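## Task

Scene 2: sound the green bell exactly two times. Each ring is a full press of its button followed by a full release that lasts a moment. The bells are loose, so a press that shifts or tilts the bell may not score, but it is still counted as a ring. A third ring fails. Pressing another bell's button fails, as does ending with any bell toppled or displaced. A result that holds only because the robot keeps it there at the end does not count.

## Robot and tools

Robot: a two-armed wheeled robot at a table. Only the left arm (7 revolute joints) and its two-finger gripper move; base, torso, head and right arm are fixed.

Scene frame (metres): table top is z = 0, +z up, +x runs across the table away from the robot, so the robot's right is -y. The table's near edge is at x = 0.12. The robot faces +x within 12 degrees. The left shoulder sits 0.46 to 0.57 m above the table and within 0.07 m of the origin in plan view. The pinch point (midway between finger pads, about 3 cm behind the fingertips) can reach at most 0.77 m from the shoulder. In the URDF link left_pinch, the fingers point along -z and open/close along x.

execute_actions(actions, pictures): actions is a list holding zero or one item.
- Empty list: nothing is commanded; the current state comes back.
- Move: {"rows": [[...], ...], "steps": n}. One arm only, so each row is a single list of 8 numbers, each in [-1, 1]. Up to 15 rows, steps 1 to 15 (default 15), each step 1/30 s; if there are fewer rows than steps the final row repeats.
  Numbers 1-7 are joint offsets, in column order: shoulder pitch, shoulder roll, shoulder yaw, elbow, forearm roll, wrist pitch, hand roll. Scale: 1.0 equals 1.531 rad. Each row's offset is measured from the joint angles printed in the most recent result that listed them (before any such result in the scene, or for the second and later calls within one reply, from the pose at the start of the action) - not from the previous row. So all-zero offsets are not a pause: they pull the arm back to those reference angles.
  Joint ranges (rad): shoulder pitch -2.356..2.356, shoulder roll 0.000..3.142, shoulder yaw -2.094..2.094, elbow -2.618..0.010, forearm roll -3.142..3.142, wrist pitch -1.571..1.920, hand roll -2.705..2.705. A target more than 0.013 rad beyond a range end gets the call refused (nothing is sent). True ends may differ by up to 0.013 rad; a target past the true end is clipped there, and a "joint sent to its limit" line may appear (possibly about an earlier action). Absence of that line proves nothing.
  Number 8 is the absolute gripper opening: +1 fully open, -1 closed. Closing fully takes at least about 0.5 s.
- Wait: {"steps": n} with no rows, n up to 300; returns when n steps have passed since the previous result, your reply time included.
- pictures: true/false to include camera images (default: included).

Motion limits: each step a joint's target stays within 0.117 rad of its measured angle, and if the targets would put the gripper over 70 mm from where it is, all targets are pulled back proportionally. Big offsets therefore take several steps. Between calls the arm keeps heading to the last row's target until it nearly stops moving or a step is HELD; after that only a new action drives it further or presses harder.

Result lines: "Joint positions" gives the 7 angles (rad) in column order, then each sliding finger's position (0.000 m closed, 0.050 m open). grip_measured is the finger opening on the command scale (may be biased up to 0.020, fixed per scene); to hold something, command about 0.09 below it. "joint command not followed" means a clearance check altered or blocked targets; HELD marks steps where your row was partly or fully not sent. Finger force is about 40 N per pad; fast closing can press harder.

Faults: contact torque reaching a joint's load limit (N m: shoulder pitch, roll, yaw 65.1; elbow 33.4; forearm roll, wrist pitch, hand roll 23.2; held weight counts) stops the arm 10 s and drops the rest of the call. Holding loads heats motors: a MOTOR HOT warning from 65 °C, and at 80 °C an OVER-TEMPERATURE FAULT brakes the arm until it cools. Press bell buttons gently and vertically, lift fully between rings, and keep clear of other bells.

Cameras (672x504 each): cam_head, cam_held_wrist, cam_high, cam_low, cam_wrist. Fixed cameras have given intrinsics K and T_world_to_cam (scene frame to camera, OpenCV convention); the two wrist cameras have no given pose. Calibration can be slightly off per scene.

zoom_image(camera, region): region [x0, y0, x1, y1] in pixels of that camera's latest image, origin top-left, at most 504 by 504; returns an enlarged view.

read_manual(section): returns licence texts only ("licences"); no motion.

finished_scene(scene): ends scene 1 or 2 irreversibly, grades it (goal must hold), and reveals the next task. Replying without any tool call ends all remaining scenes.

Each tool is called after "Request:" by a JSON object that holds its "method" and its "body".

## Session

Request:
{"method": "execute_actions", "body": {"actions": []}}

Scene clock: 0.00 s of 5100.00 s.
grip_measured=+1.00
Joint positions: [ 0.789  2.487  0.12  -1.014  0.6   -0.518  0.96   0.05   0.05 ]
Motor temperatures (°C, as the motors report them): [34 32 33 37 34 37 38]

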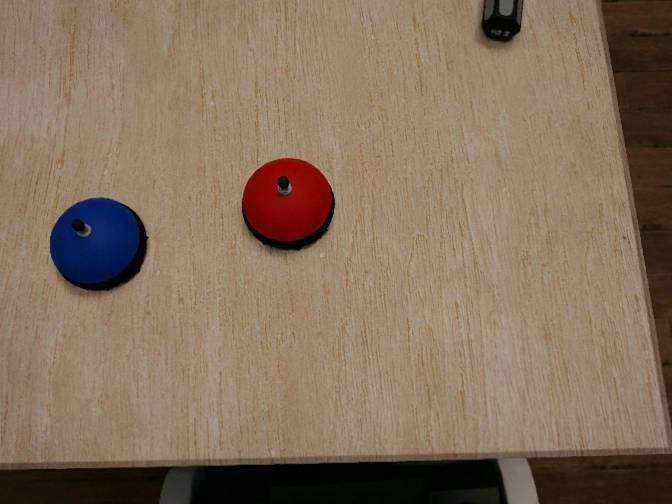

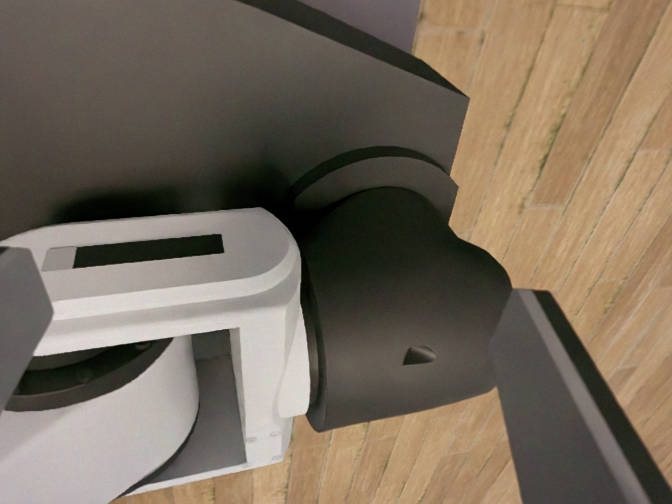

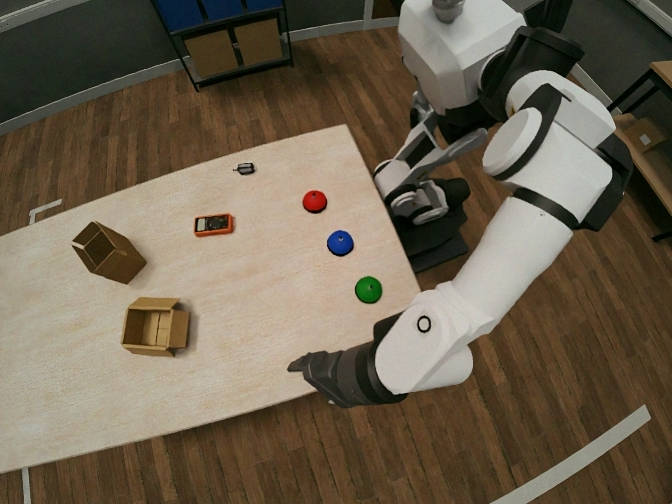

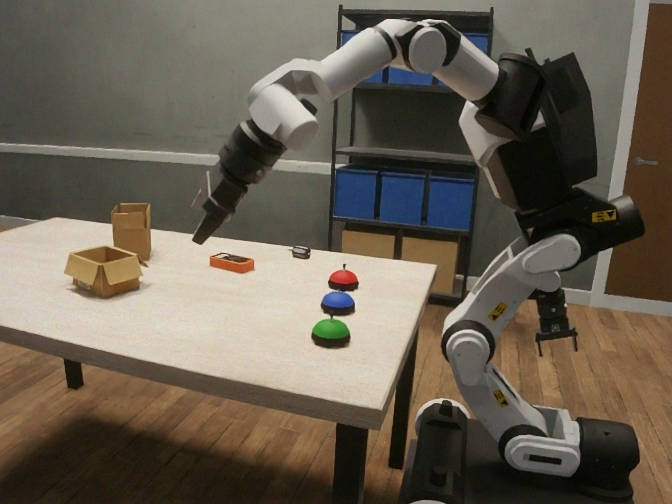

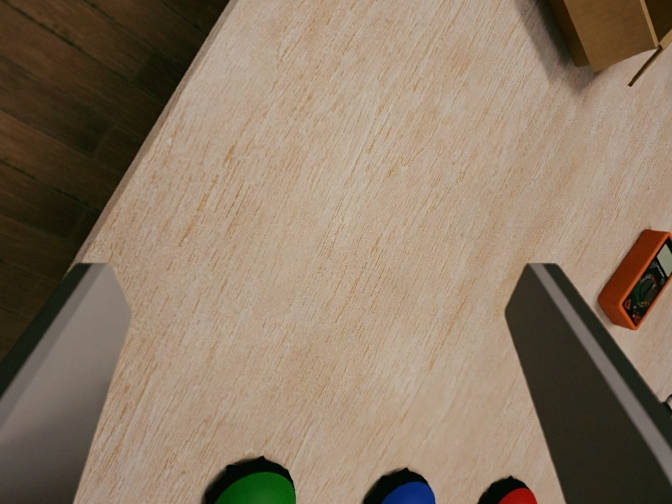

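Request:
{"method": "execute_actions", "body": {"actions": [{"rows":[[-0.924,-0.75,0.32,-0.2,-0.392,0.78,-0.627,-1]]}], "pictures": false}}

Request:
{"method": "execute_actions", "body": {"actions": [{"steps":15}], "pictures": false}}

Request:
{"method": "execute_actions", "body": {"actions": [{"rows":[[0,-0.7,0,-0.379,0,0.786,0,-1]]}], "pictures": false}}

Request:
{"method": "execute_actions", "body": {"actions": [{"steps":8}], "pictures": false}}

Request:
{"method": "execute_actions", "body": {"actions": [{"rows":[[0,-0.02,0,0,0,0,0,-1],[0,-0.04,0,0,0,0,0,-1],[0,-0.059,0,0,0,0,0,-1]],"steps":10}]}}

Request:
{"method": "zoom_image", "body": {"camera": "cam_low", "region": [260,250,380,360]}}

Scene clock: 3.07 s of 5100.00 s.
grip_measured=-0.99
Joint positions: [-0.622  1.325  0.61  -1.324  0.     0.674  0.001  0.     0.   ]
Motor temperatures (°C, as the motors report them): [34 32 33 37 34 37 38]
Steps of this call (steps 1 to 77: nothing new was sent; steps 78 to 92: all 15 steps of this action). Readings (joint positions):
78: [0.694 2.389 0.218 -1.118 0.501 -0.420 0.861 0.047 0.047]
79: [0.594 2.288 0.319 -1.223 0.400 -0.318 0.759 0.043 0.043]
81: [0.413 2.107 0.503 -1.320 0.214 -0.133 0.574 0.037 0.037]
85: [0.022 1.727 0.610 -1.320 0.001 0.258 0.182 0.023 0.023]
92: the state above

Scene clock: 3.57 s of 5100.00 s.
grip_measured=-1.00
Joint positions: [-0.625  1.338  0.61  -1.32  -0.     0.675 -0.     0.     0.   ]
Motor temperatures (°C, as the motors report them): [34 32 33 37 34 37 38]
Steps of this call (steps 1 to 15: the robot went on to your last target). Readings (joint positions):
1: [-0.624 1.329 0.610 -1.323 0.000 0.674 0.000 0.000 0.000]
2: [-0.624 1.331 0.610 -1.322 0.000 0.675 0.000 0.000 0.000]
4: [-0.624 1.335 0.610 -1.321 0.000 0.675 0.000 0.000 0.000]
8: [-0.625 1.337 0.610 -1.320 -0.000 0.675 0.000 0.000 0.000]
15: the state above

Scene clock: 4.07 s of 5100.00 s.
grip_measured=-1.00
Joint positions: [-0.624  0.261  0.609 -1.899  0.     1.877  0.     0.     0.   ]
Motor temperatures (°C, as the motors report them): [34 32 33 37 34 37 38]
Steps of this call (steps 1 to 15: all 15 steps of this action). Readings (joint positions):
1: [-0.626 1.261 0.613 -1.415 -0.000 0.774 -0.000 0.000 0.000]
2: [-0.625 1.167 0.611 -1.515 -0.000 0.876 0.000 0.000 0.000]
4: [-0.625 0.969 0.610 -1.720 -0.000 1.084 0.000 0.000 0.000]
8: [-0.625 0.556 0.610 -1.899 -0.000 1.502 0.000 0.000 0.000]
15: the state above

Scene clock: 4.33 s of 5100.00 s.
grip_measured=-1.00
Joint positions: [-0.625  0.266  0.609 -1.9    0.     1.878  0.     0.     0.   ]
Motor temperatures (°C, as the motors report them): [34 32 33 37 34 37 38]
Steps of this call (steps 1 to 8: the robot went on to your last target). Readings (joint positions):
1: [-0.624 0.263 0.609 -1.899 0.000 1.878 0.000 0.000 0.000]
2: [-0.625 0.264 0.609 -1.899 0.000 1.878 0.000 0.000 0.000]
4: [-0.625 0.265 0.609 -1.900 0.000 1.878 0.000 0.000 0.000]
8: the state above

Scene clock: 4.67 s of 5100.00 s.
grip_measured=-1.00
Joint positions: [-0.624  0.175  0.609 -1.9    0.     1.878  0.     0.     0.   ]
Motor temperatures (°C, as the motors report them): [34 32 33 37 34 37 38]
Steps of this call (steps 1 to 10: all 10 steps of this action). Readings (joint positions):
1: [-0.625 0.238 0.610 -1.900 0.000 1.878 0.000 0.000 0.000]
2: [-0.624 0.207 0.609 -1.900 0.000 1.878 0.000 0.000 0.000]
4: [-0.624 0.175 0.609 -1.899 0.000 1.878 0.000 0.000 0.000]
8: [-0.624 0.175 0.609 -1.900 0.000 1.878 0.000 0.000 0.000]
10: the state above

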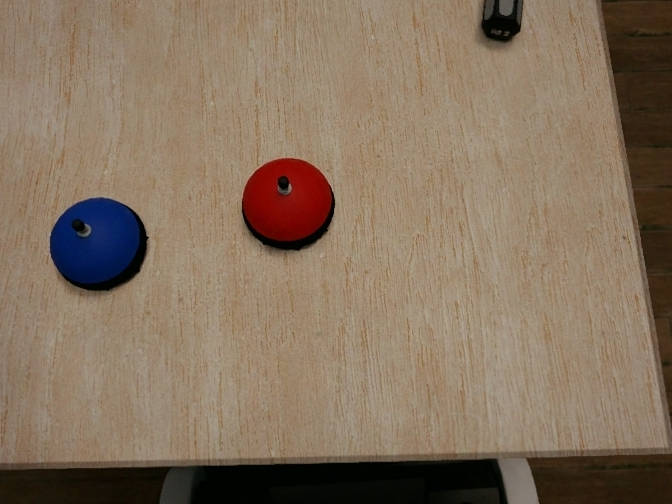

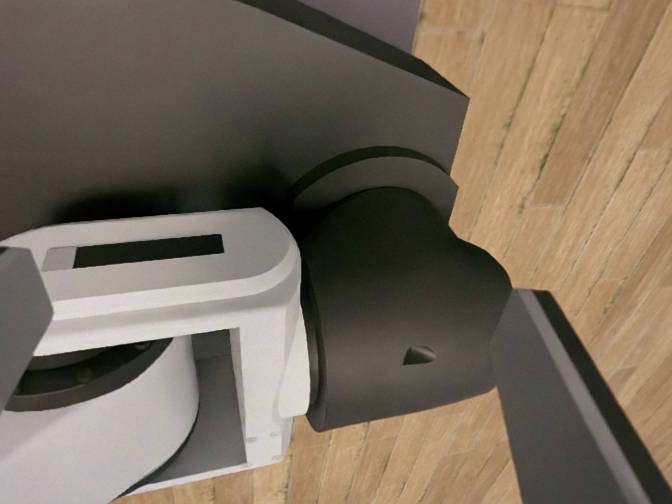

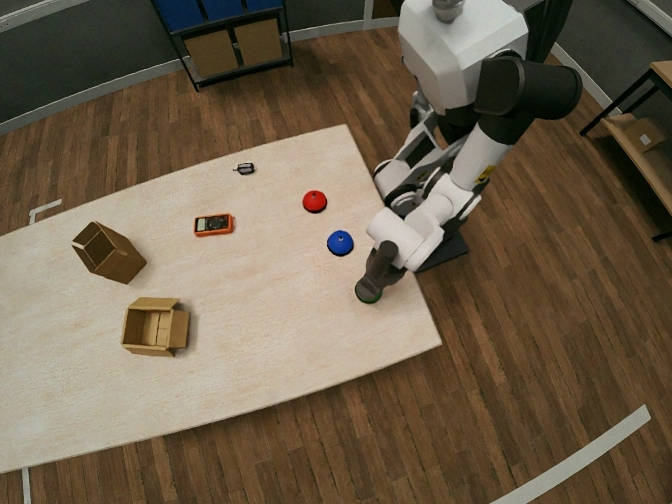

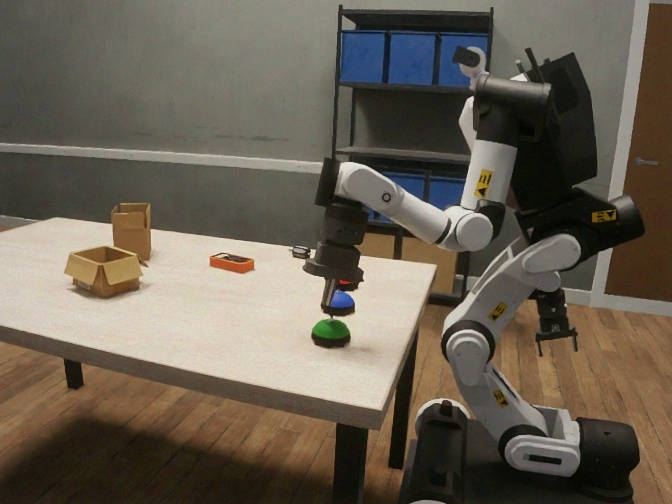

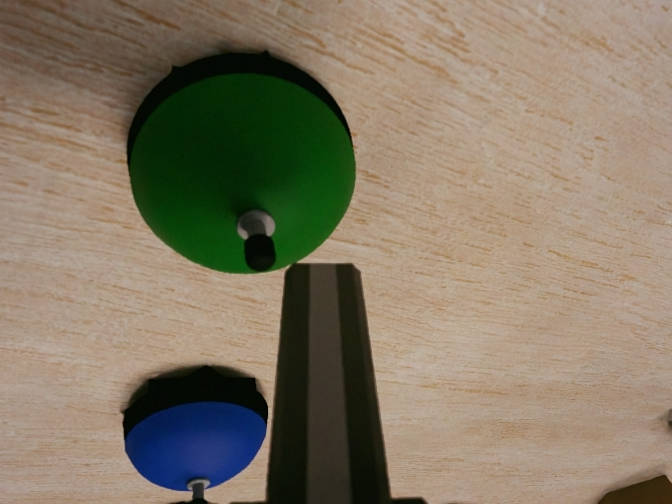

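Region (260, 250, 380, 360) of cam_low's 672x504 image, scaled by 4.200, with more detail than that image has; it fills the top 462 rows of this view, and the rest is white.

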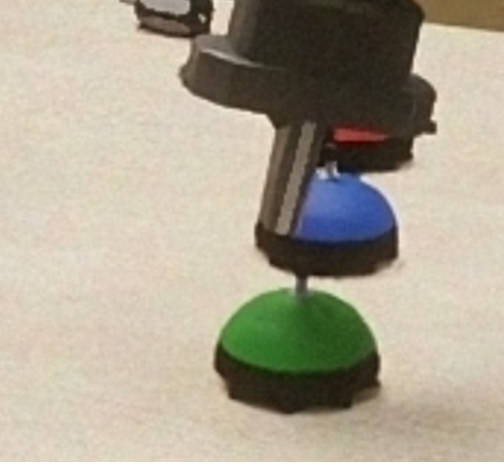

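Request:
{"method": "execute_actions", "body": {"actions": [{"rows":[[0,0,-0.008,0.008,0,0.008,0,-1],[0,0,-0.015,0.016,0,0.017,0,-1],[0,0,-0.015,0.022,0,0.017,0,-1],[0,0,-0.015,0.026,0,0.017,0,-1]],"steps":10}]}}

Request:
{"method": "zoom_image", "body": {"camera": "cam_low", "region": [290,280,370,350]}}

Scene clock: 6.03 s of 5100.00 s.
grip_measured=-1.00
Joint positions: [-0.624  0.175  0.586 -1.86   0.     1.904  0.     0.     0.   ]
Motor temperatures (°C, as the motors report them): [34 32 33 37 34 37 38]
Steps of this call (steps 1 to 15: the robot went on to your last target; steps 16 to 31: nothing new was sent; steps 32 to 41: all 10 steps of this action). Readings (joint positions):
32: [-0.624 0.175 0.598 -1.888 0.000 1.890 0.000 0.000 0.000]
33: [-0.624 0.175 0.587 -1.876 0.000 1.903 0.000 0.000 0.000]
35: [-0.624 0.175 0.586 -1.860 0.000 1.904 0.000 0.000 0.000]
39: [-0.624 0.175 0.586 -1.860 0.000 1.904 0.000 0.000 0.000]
41: the state above

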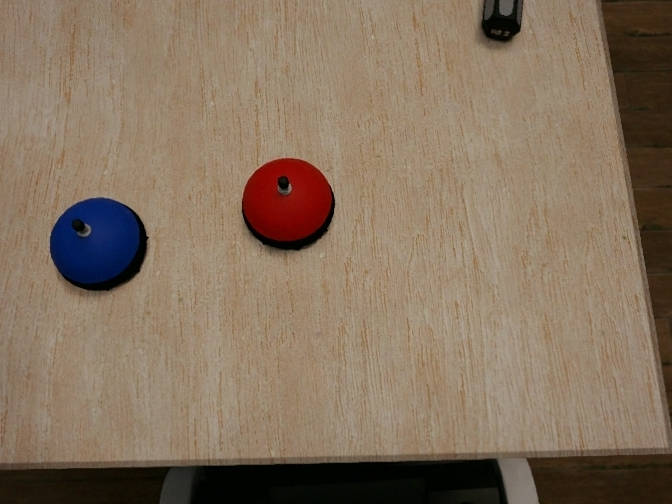

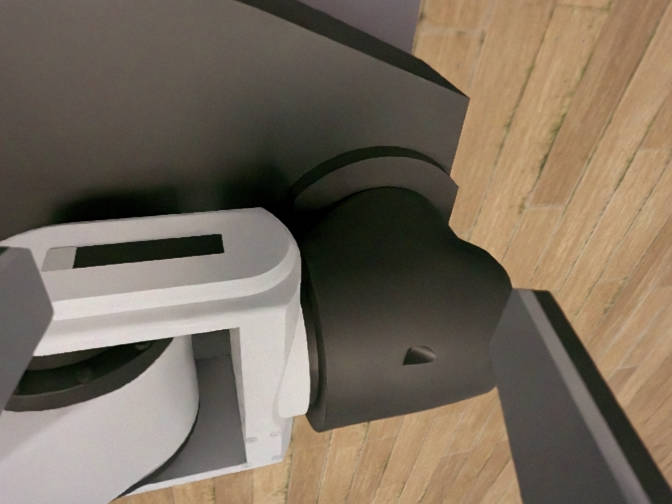

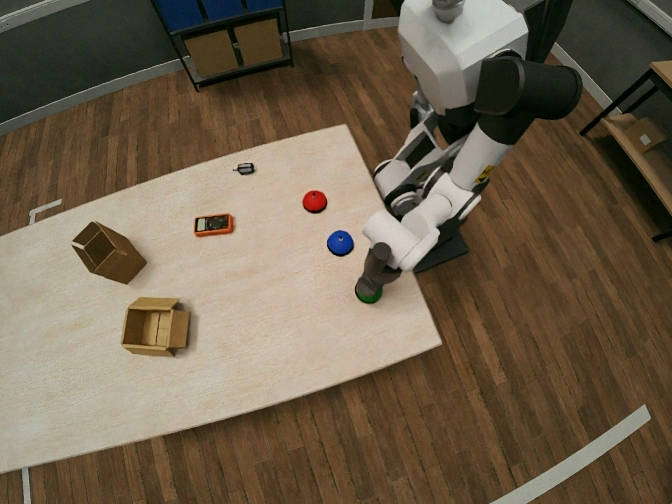

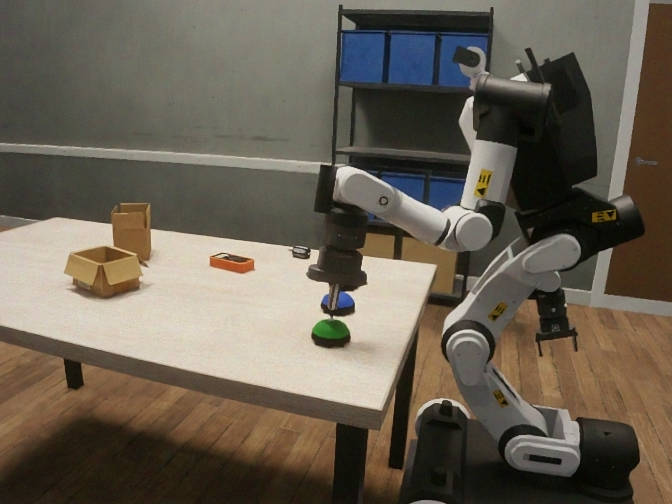

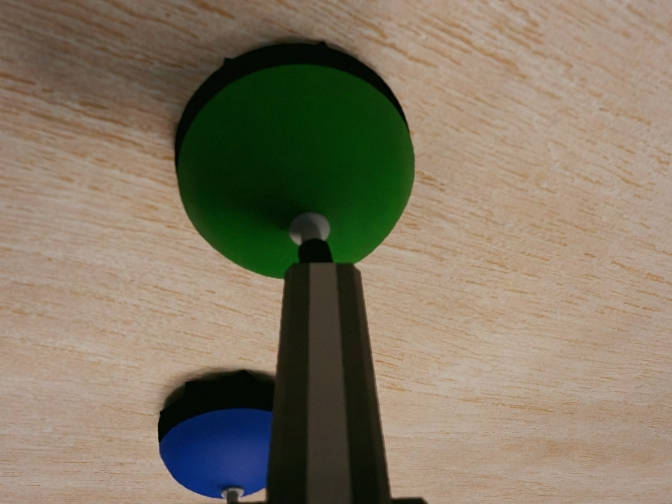

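Region (290, 280, 370, 350) of cam_low's 672x504 image, scaled by 6.300, with more detail than that image has; it fills the top 441 rows of this view, and the rest is white.

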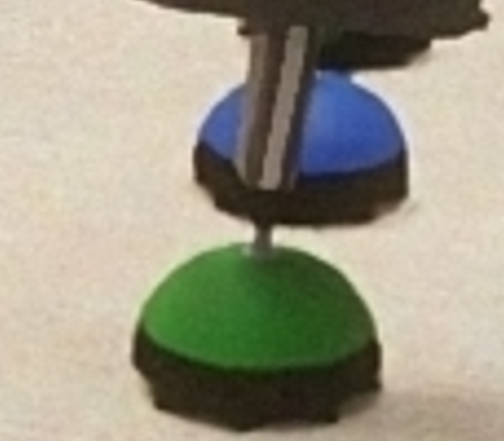

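Request:
{"method": "execute_actions", "body": {"actions": [{"rows":[[0,0,0,0.004,0,-0.0026,0,-1],[0,0,0,0.008,0,-0.0052,0,-1],[0,0,0,0.012,0,-0.008,0,-1],[0,0,0,0.015,0,-0.01,0,-1]],"steps":7}], "pictures": false}}

Request:
{"method": "execute_actions", "body": {"actions": [{"rows":[[0,0,0,0.003,0,-0.002,0,-1]],"steps":4}], "pictures": false}}

Request:
{"method": "execute_actions", "body": {"actions": [{"rows":[[0,0,0,0.003,0,-0.002,0,-1]],"steps":4}], "pictures": false}}

Request:
{"method": "execute_actions", "body": {"actions": [{"rows":[[0,0,0,0.003,0,-0.002,0,-1]],"steps":4}], "pictures": false}}

Request:
{"method": "execute_actions", "body": {"actions": [{"rows":[[0,0,0,0.003,0,-0.002,0,-1]],"steps":4}]}}

Request:
{"method": "zoom_image", "body": {"camera": "cam_low", "region": [290,280,370,350]}}

Scene clock: 8.67 s of 5100.00 s.
grip_measured=-1.00
Joint positions: [-0.624  0.175  0.586 -1.837  0.     1.889  0.     0.     0.   ]
Motor temperatures (°C, as the motors report them): [34 32 33 37 34 37 38]
Steps of this call (steps 1 to 15: the robot went on to your last target; steps 16 to 72: nothing new was sent; steps 73 to 79: all 7 steps of this action). Readings (joint positions):
73: [-0.624 0.175 0.586 -1.854 0.000 1.901 0.000 0.000 0.000]
74: [-0.624 0.175 0.586 -1.848 0.000 1.897 0.000 0.000 0.000]
76: [-0.624 0.175 0.586 -1.837 0.000 1.889 0.000 0.000 0.000]
79: the state above

Scene clock: 8.80 s of 5100.00 s.
grip_measured=-1.00
Joint positions: [-0.624  0.175  0.586 -1.832  0.     1.886  0.     0.     0.   ]
Motor temperatures (°C, as the motors report them): [34 32 33 37 34 37 38]
Steps of this call (steps 1 to 4: all 4 steps of this action). Readings (joint positions):
1: [-0.624 0.175 0.586 -1.833 0.000 1.886 0.000 0.000 0.000]
2: [-0.624 0.175 0.586 -1.832 0.000 1.886 0.000 0.000 0.000]
4: the state above

Scene clock: 8.93 s of 5100.00 s.
grip_measured=-1.00
Joint positions: [-0.624  0.175  0.586 -1.828  0.     1.883  0.     0.     0.   ]
Motor temperatures (°C, as the motors report them): [34 32 33 37 34 37 38]
Steps of this call (steps 1 to 4: all 4 steps of this action). Readings (joint positions):
1: [-0.624 0.175 0.586 -1.828 0.000 1.883 0.000 0.000 0.000]
2: [-0.624 0.175 0.586 -1.828 0.000 1.883 0.000 0.000 0.000]
4: the state above

Scene clock: 9.07 s of 5100.00 s.
grip_measured=-1.00
Joint positions: [-0.624  0.175  0.586 -1.823  0.     1.88   0.     0.     0.   ]
Motor temperatures (°C, as the motors report them): [34 32 33 37 34 37 38]
Steps of this call (steps 1 to 4: all 4 steps of this action). Readings (joint positions):
1: [-0.624 0.175 0.586 -1.824 0.000 1.880 0.000 0.000 0.000]
2: [-0.624 0.175 0.586 -1.823 0.000 1.880 0.000 0.000 0.000]
4: the state above

Scene clock: 9.20 s of 5100.00 s.
grip_measured=-0.99
Joint positions: [-0.625  0.175  0.586 -1.82   0.     1.877  0.     0.     0.   ]
Motor temperatures (°C, as the motors report them): [34 32 33 37 34 37 38]
Steps of this call (steps 1 to 4: all 4 steps of this action). Readings (joint positions):
1: [-0.624 0.175 0.586 -1.819 0.000 1.877 0.000 0.000 0.000]
2: [-0.625 0.175 0.586 -1.819 0.000 1.877 0.000 0.000 0.000]
4: the state above

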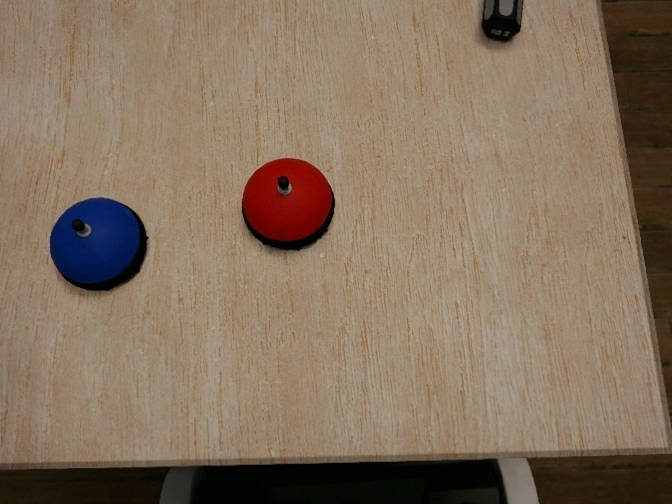

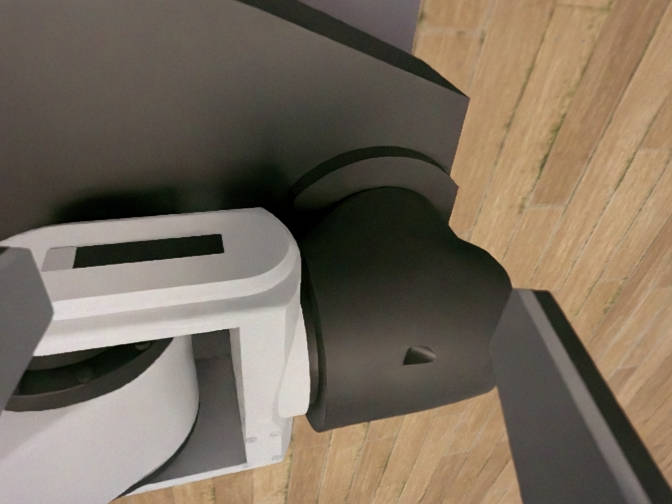

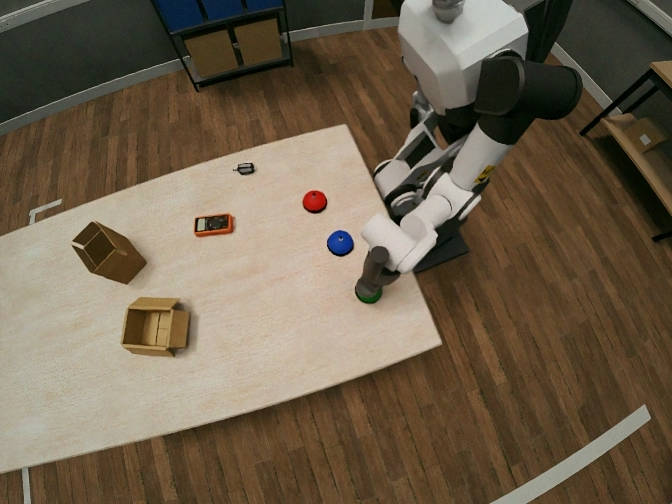

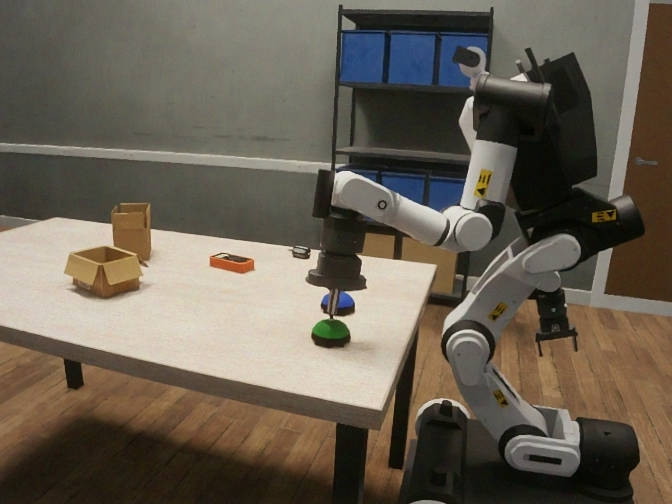

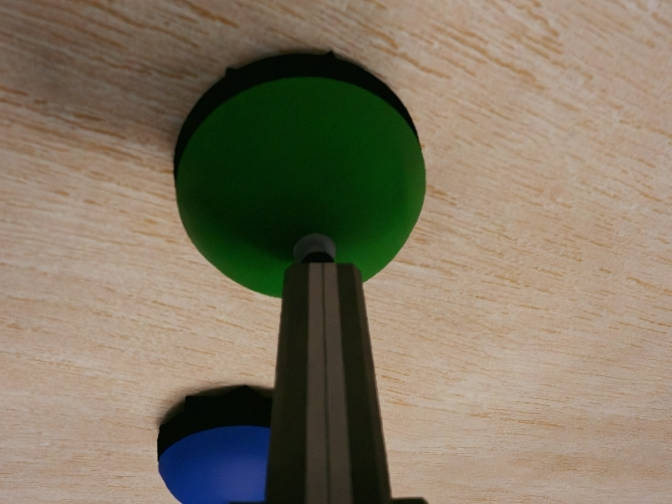

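Region (290, 280, 370, 350) of cam_low's 672x504 image, scaled by 6.300, with more detail than that image has; it fills the top 441 rows of this view, and the rest is white.

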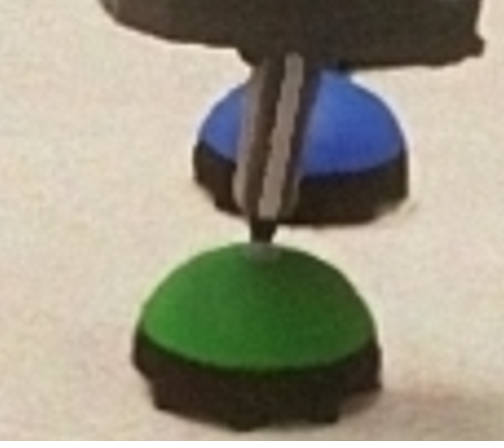

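Bottomed. Up and repeat.

Request:
{"method": "execute_actions", "body": {"actions": [{"rows":[[0,0,0,-0.01,0,0.006,0,-1],[0,0,0,-0.02,0,0.012,0,-1],[0,0,0,-0.03,0,0.018,0,-1]]}], "pictures": false}}

Request:
{"method": "execute_actions", "body": {"actions": [{"steps":20}], "pictures": false}}

Request:
{"method": "execute_actions", "body": {"actions": [{"rows":[[0,0,0,0.005,0,-0.003,0,-1],[0,0,0,0.01,0,-0.006,0,-1],[0,0,0,0.015,0,-0.009,0,-1],[0,0,0,0.02,0,-0.012,0,-1],[0,0,0,0.024,0,-0.0144,0,-1],[0,0,0,0.027,0,-0.016,0,-1],[0,0,0,0.029,0,-0.0174,0,-1],[0,0,0,0.0305,0,-0.018,0,-1],[0,0,0,0.032,0,-0.0185,0,-1]]}]}}

Scene clock: 10.83 s of 5100.00 s.
grip_measured=-1.00
Joint positions: [-0.625  0.175  0.586 -1.866  0.     1.905  0.     0.     0.   ]
Motor temperatures (°C, as the motors report them): [34 32 33 37 34 37 38]
Steps of this call (steps 1 to 15: the robot went on to your last target; steps 16 to 34: nothing new was sent; steps 35 to 49: all 15 steps of this action). Readings (joint positions):
35: [-0.625 0.175 0.586 -1.834 0.000 1.886 0.000 0.000 0.000]
36: [-0.625 0.175 0.586 -1.850 0.000 1.895 0.000 0.000 0.000]
38: [-0.625 0.175 0.586 -1.866 0.000 1.905 0.000 0.000 0.000]
42: [-0.625 0.175 0.586 -1.866 0.000 1.905 0.000 0.000 0.000]
49: the state above

Scene clock: 11.50 s of 5100.00 s.
grip_measured=-1.00
Joint positions: [-0.625  0.175  0.586 -1.866  0.     1.905  0.     0.     0.   ]
Motor temperatures (°C, as the motors report them): [34 32 33 37 34 37 38]
Steps of this call (steps 1 to 15: the robot went on to your last target; steps 16 to 20: nothing new was sent). Readings (joint positions):
1: [-0.625 0.175 0.586 -1.866 0.000 1.905 0.000 0.000 0.000]
2: [-0.625 0.175 0.586 -1.866 0.000 1.905 0.000 0.000 0.000]
4: [-0.625 0.175 0.586 -1.866 0.000 1.905 0.000 0.000 0.000]
8: [-0.625 0.175 0.586 -1.866 0.000 1.905 0.000 0.000 0.000]
20: the state above
The arm was judged still, so your last target was given up. Only a new action makes it travel on or press farther. Fingers that are still opening or closing keep moving.

Scene clock: 12.00 s of 5100.00 s.
grip_measured=-1.00
Joint positions: [-0.626  0.176  0.586 -1.818  0.     1.877  0.     0.     0.   ]
Motor temperatures (°C, as the motors report them): [34 32 33 37 34 37 38]
Steps of this call (steps 1 to 15: all 15 steps of this action). Readings (joint positions):
1: [-0.625 0.175 0.586 -1.859 0.000 1.901 0.000 0.000 0.000]
2: [-0.625 0.175 0.586 -1.851 0.000 1.896 0.000 0.000 0.000]
4: [-0.625 0.175 0.586 -1.836 0.000 1.887 0.000 0.000 0.000]
8: [-0.625 0.175 0.586 -1.819 0.000 1.877 0.000 0.000 0.000]
15: the state above

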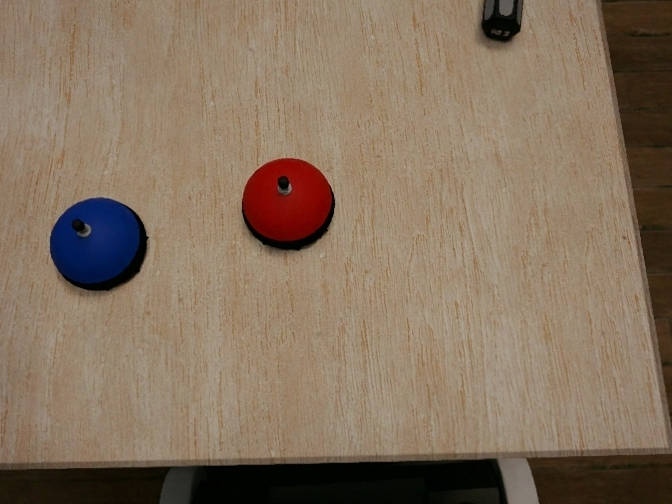

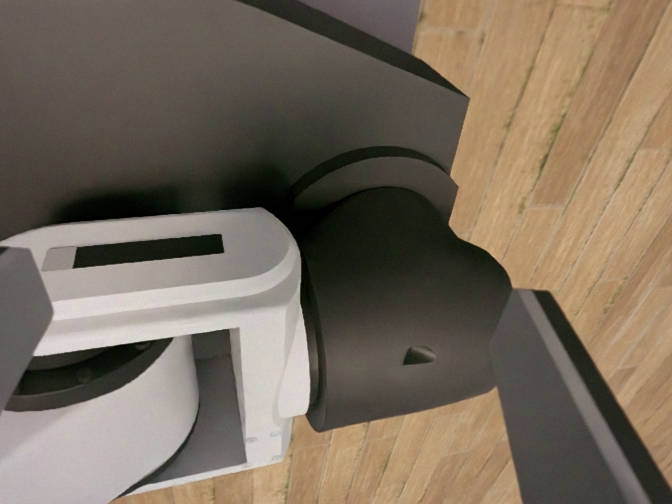

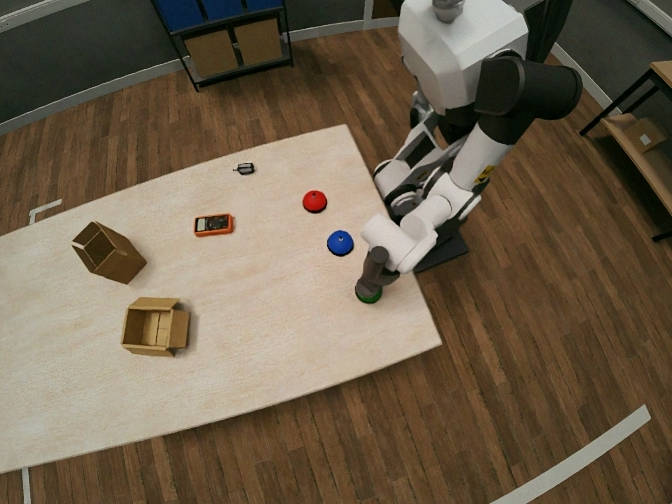

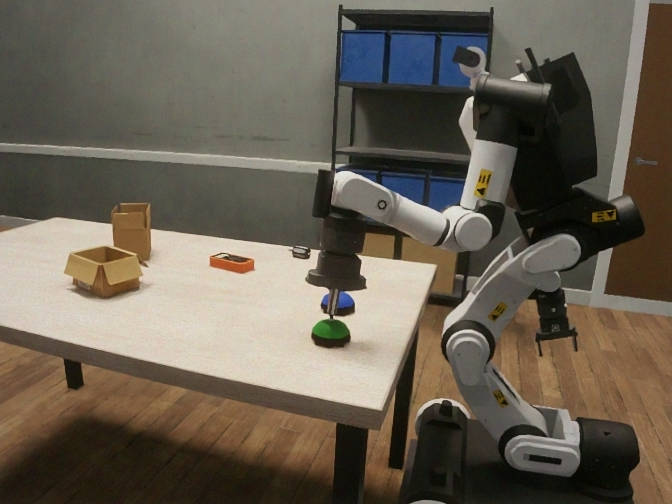

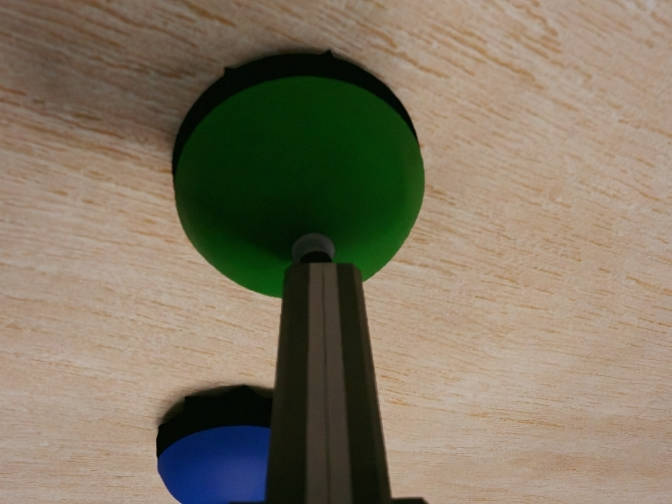

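Request:
{"method": "execute_actions", "body": {"actions": [{"rows":[[0,0,0,-0.01,0,0.006,0,-1],[0,0,0,-0.02,0,0.012,0,-1],[0,0,0,-0.03,0,0.018,0,-1],[0,0,0,-0.06,0,0.018,0,-1]]}], "pictures": false}}

Request:
{"method": "execute_actions", "body": {"actions": [{"steps":20}], "pictures": false}}

Request:
{"method": "finished_scene", "body": {"scene": 2}}

Scene clock: 13.73 s of 5100.00 s.
grip_measured=-1.00
Joint positions: [-0.626  0.176  0.586 -1.91   0.     1.904  0.     0.     0.   ]
Motor temperatures (°C, as the motors report them): [34 32 33 37 34 37 38]
Steps of this call (steps 1 to 15: the robot went on to your last target; steps 16 to 37: nothing new was sent; steps 38 to 52: all 15 steps of this action). Readings (joint positions):
38: [-0.626 0.176 0.586 -1.833 0.000 1.886 0.000 0.000 0.000]
39: [-0.626 0.176 0.586 -1.848 0.000 1.895 0.000 0.000 0.000]
41: [-0.626 0.175 0.586 -1.906 0.000 1.904 0.000 0.000 0.000]
45: [-0.626 0.176 0.586 -1.910 0.000 1.904 0.000 0.000 0.000]
52: the state above

Scene clock: 14.40 s of 5100.00 s.
grip_measured=-1.00
Joint positions: [-0.626  0.176  0.586 -1.91   0.     1.904  0.     0.     0.   ]
Motor temperatures (°C, as the motors report them): [34 32 33 37 34 37 38]
Steps of this call (steps 1 to 15: the robot went on to your last target; steps 16 to 20: nothing new was sent). Readings (joint positions):
1: [-0.626 0.176 0.586 -1.910 0.000 1.904 0.000 0.000 0.000]
2: [-0.626 0.176 0.586 -1.910 0.000 1.904 0.000 0.000 0.000]
4: [-0.626 0.176 0.586 -1.910 0.000 1.904 0.000 0.000 0.000]
8: [-0.626 0.176 0.586 -1.910 0.000 1.904 0.000 0.000 0.000]
20: the state above
The arm was judged still, so your last target was given up. Only a new action makes it travel on or press farther. Fingers that are still opening or closing keep moving.

The scene is finished: the task was done.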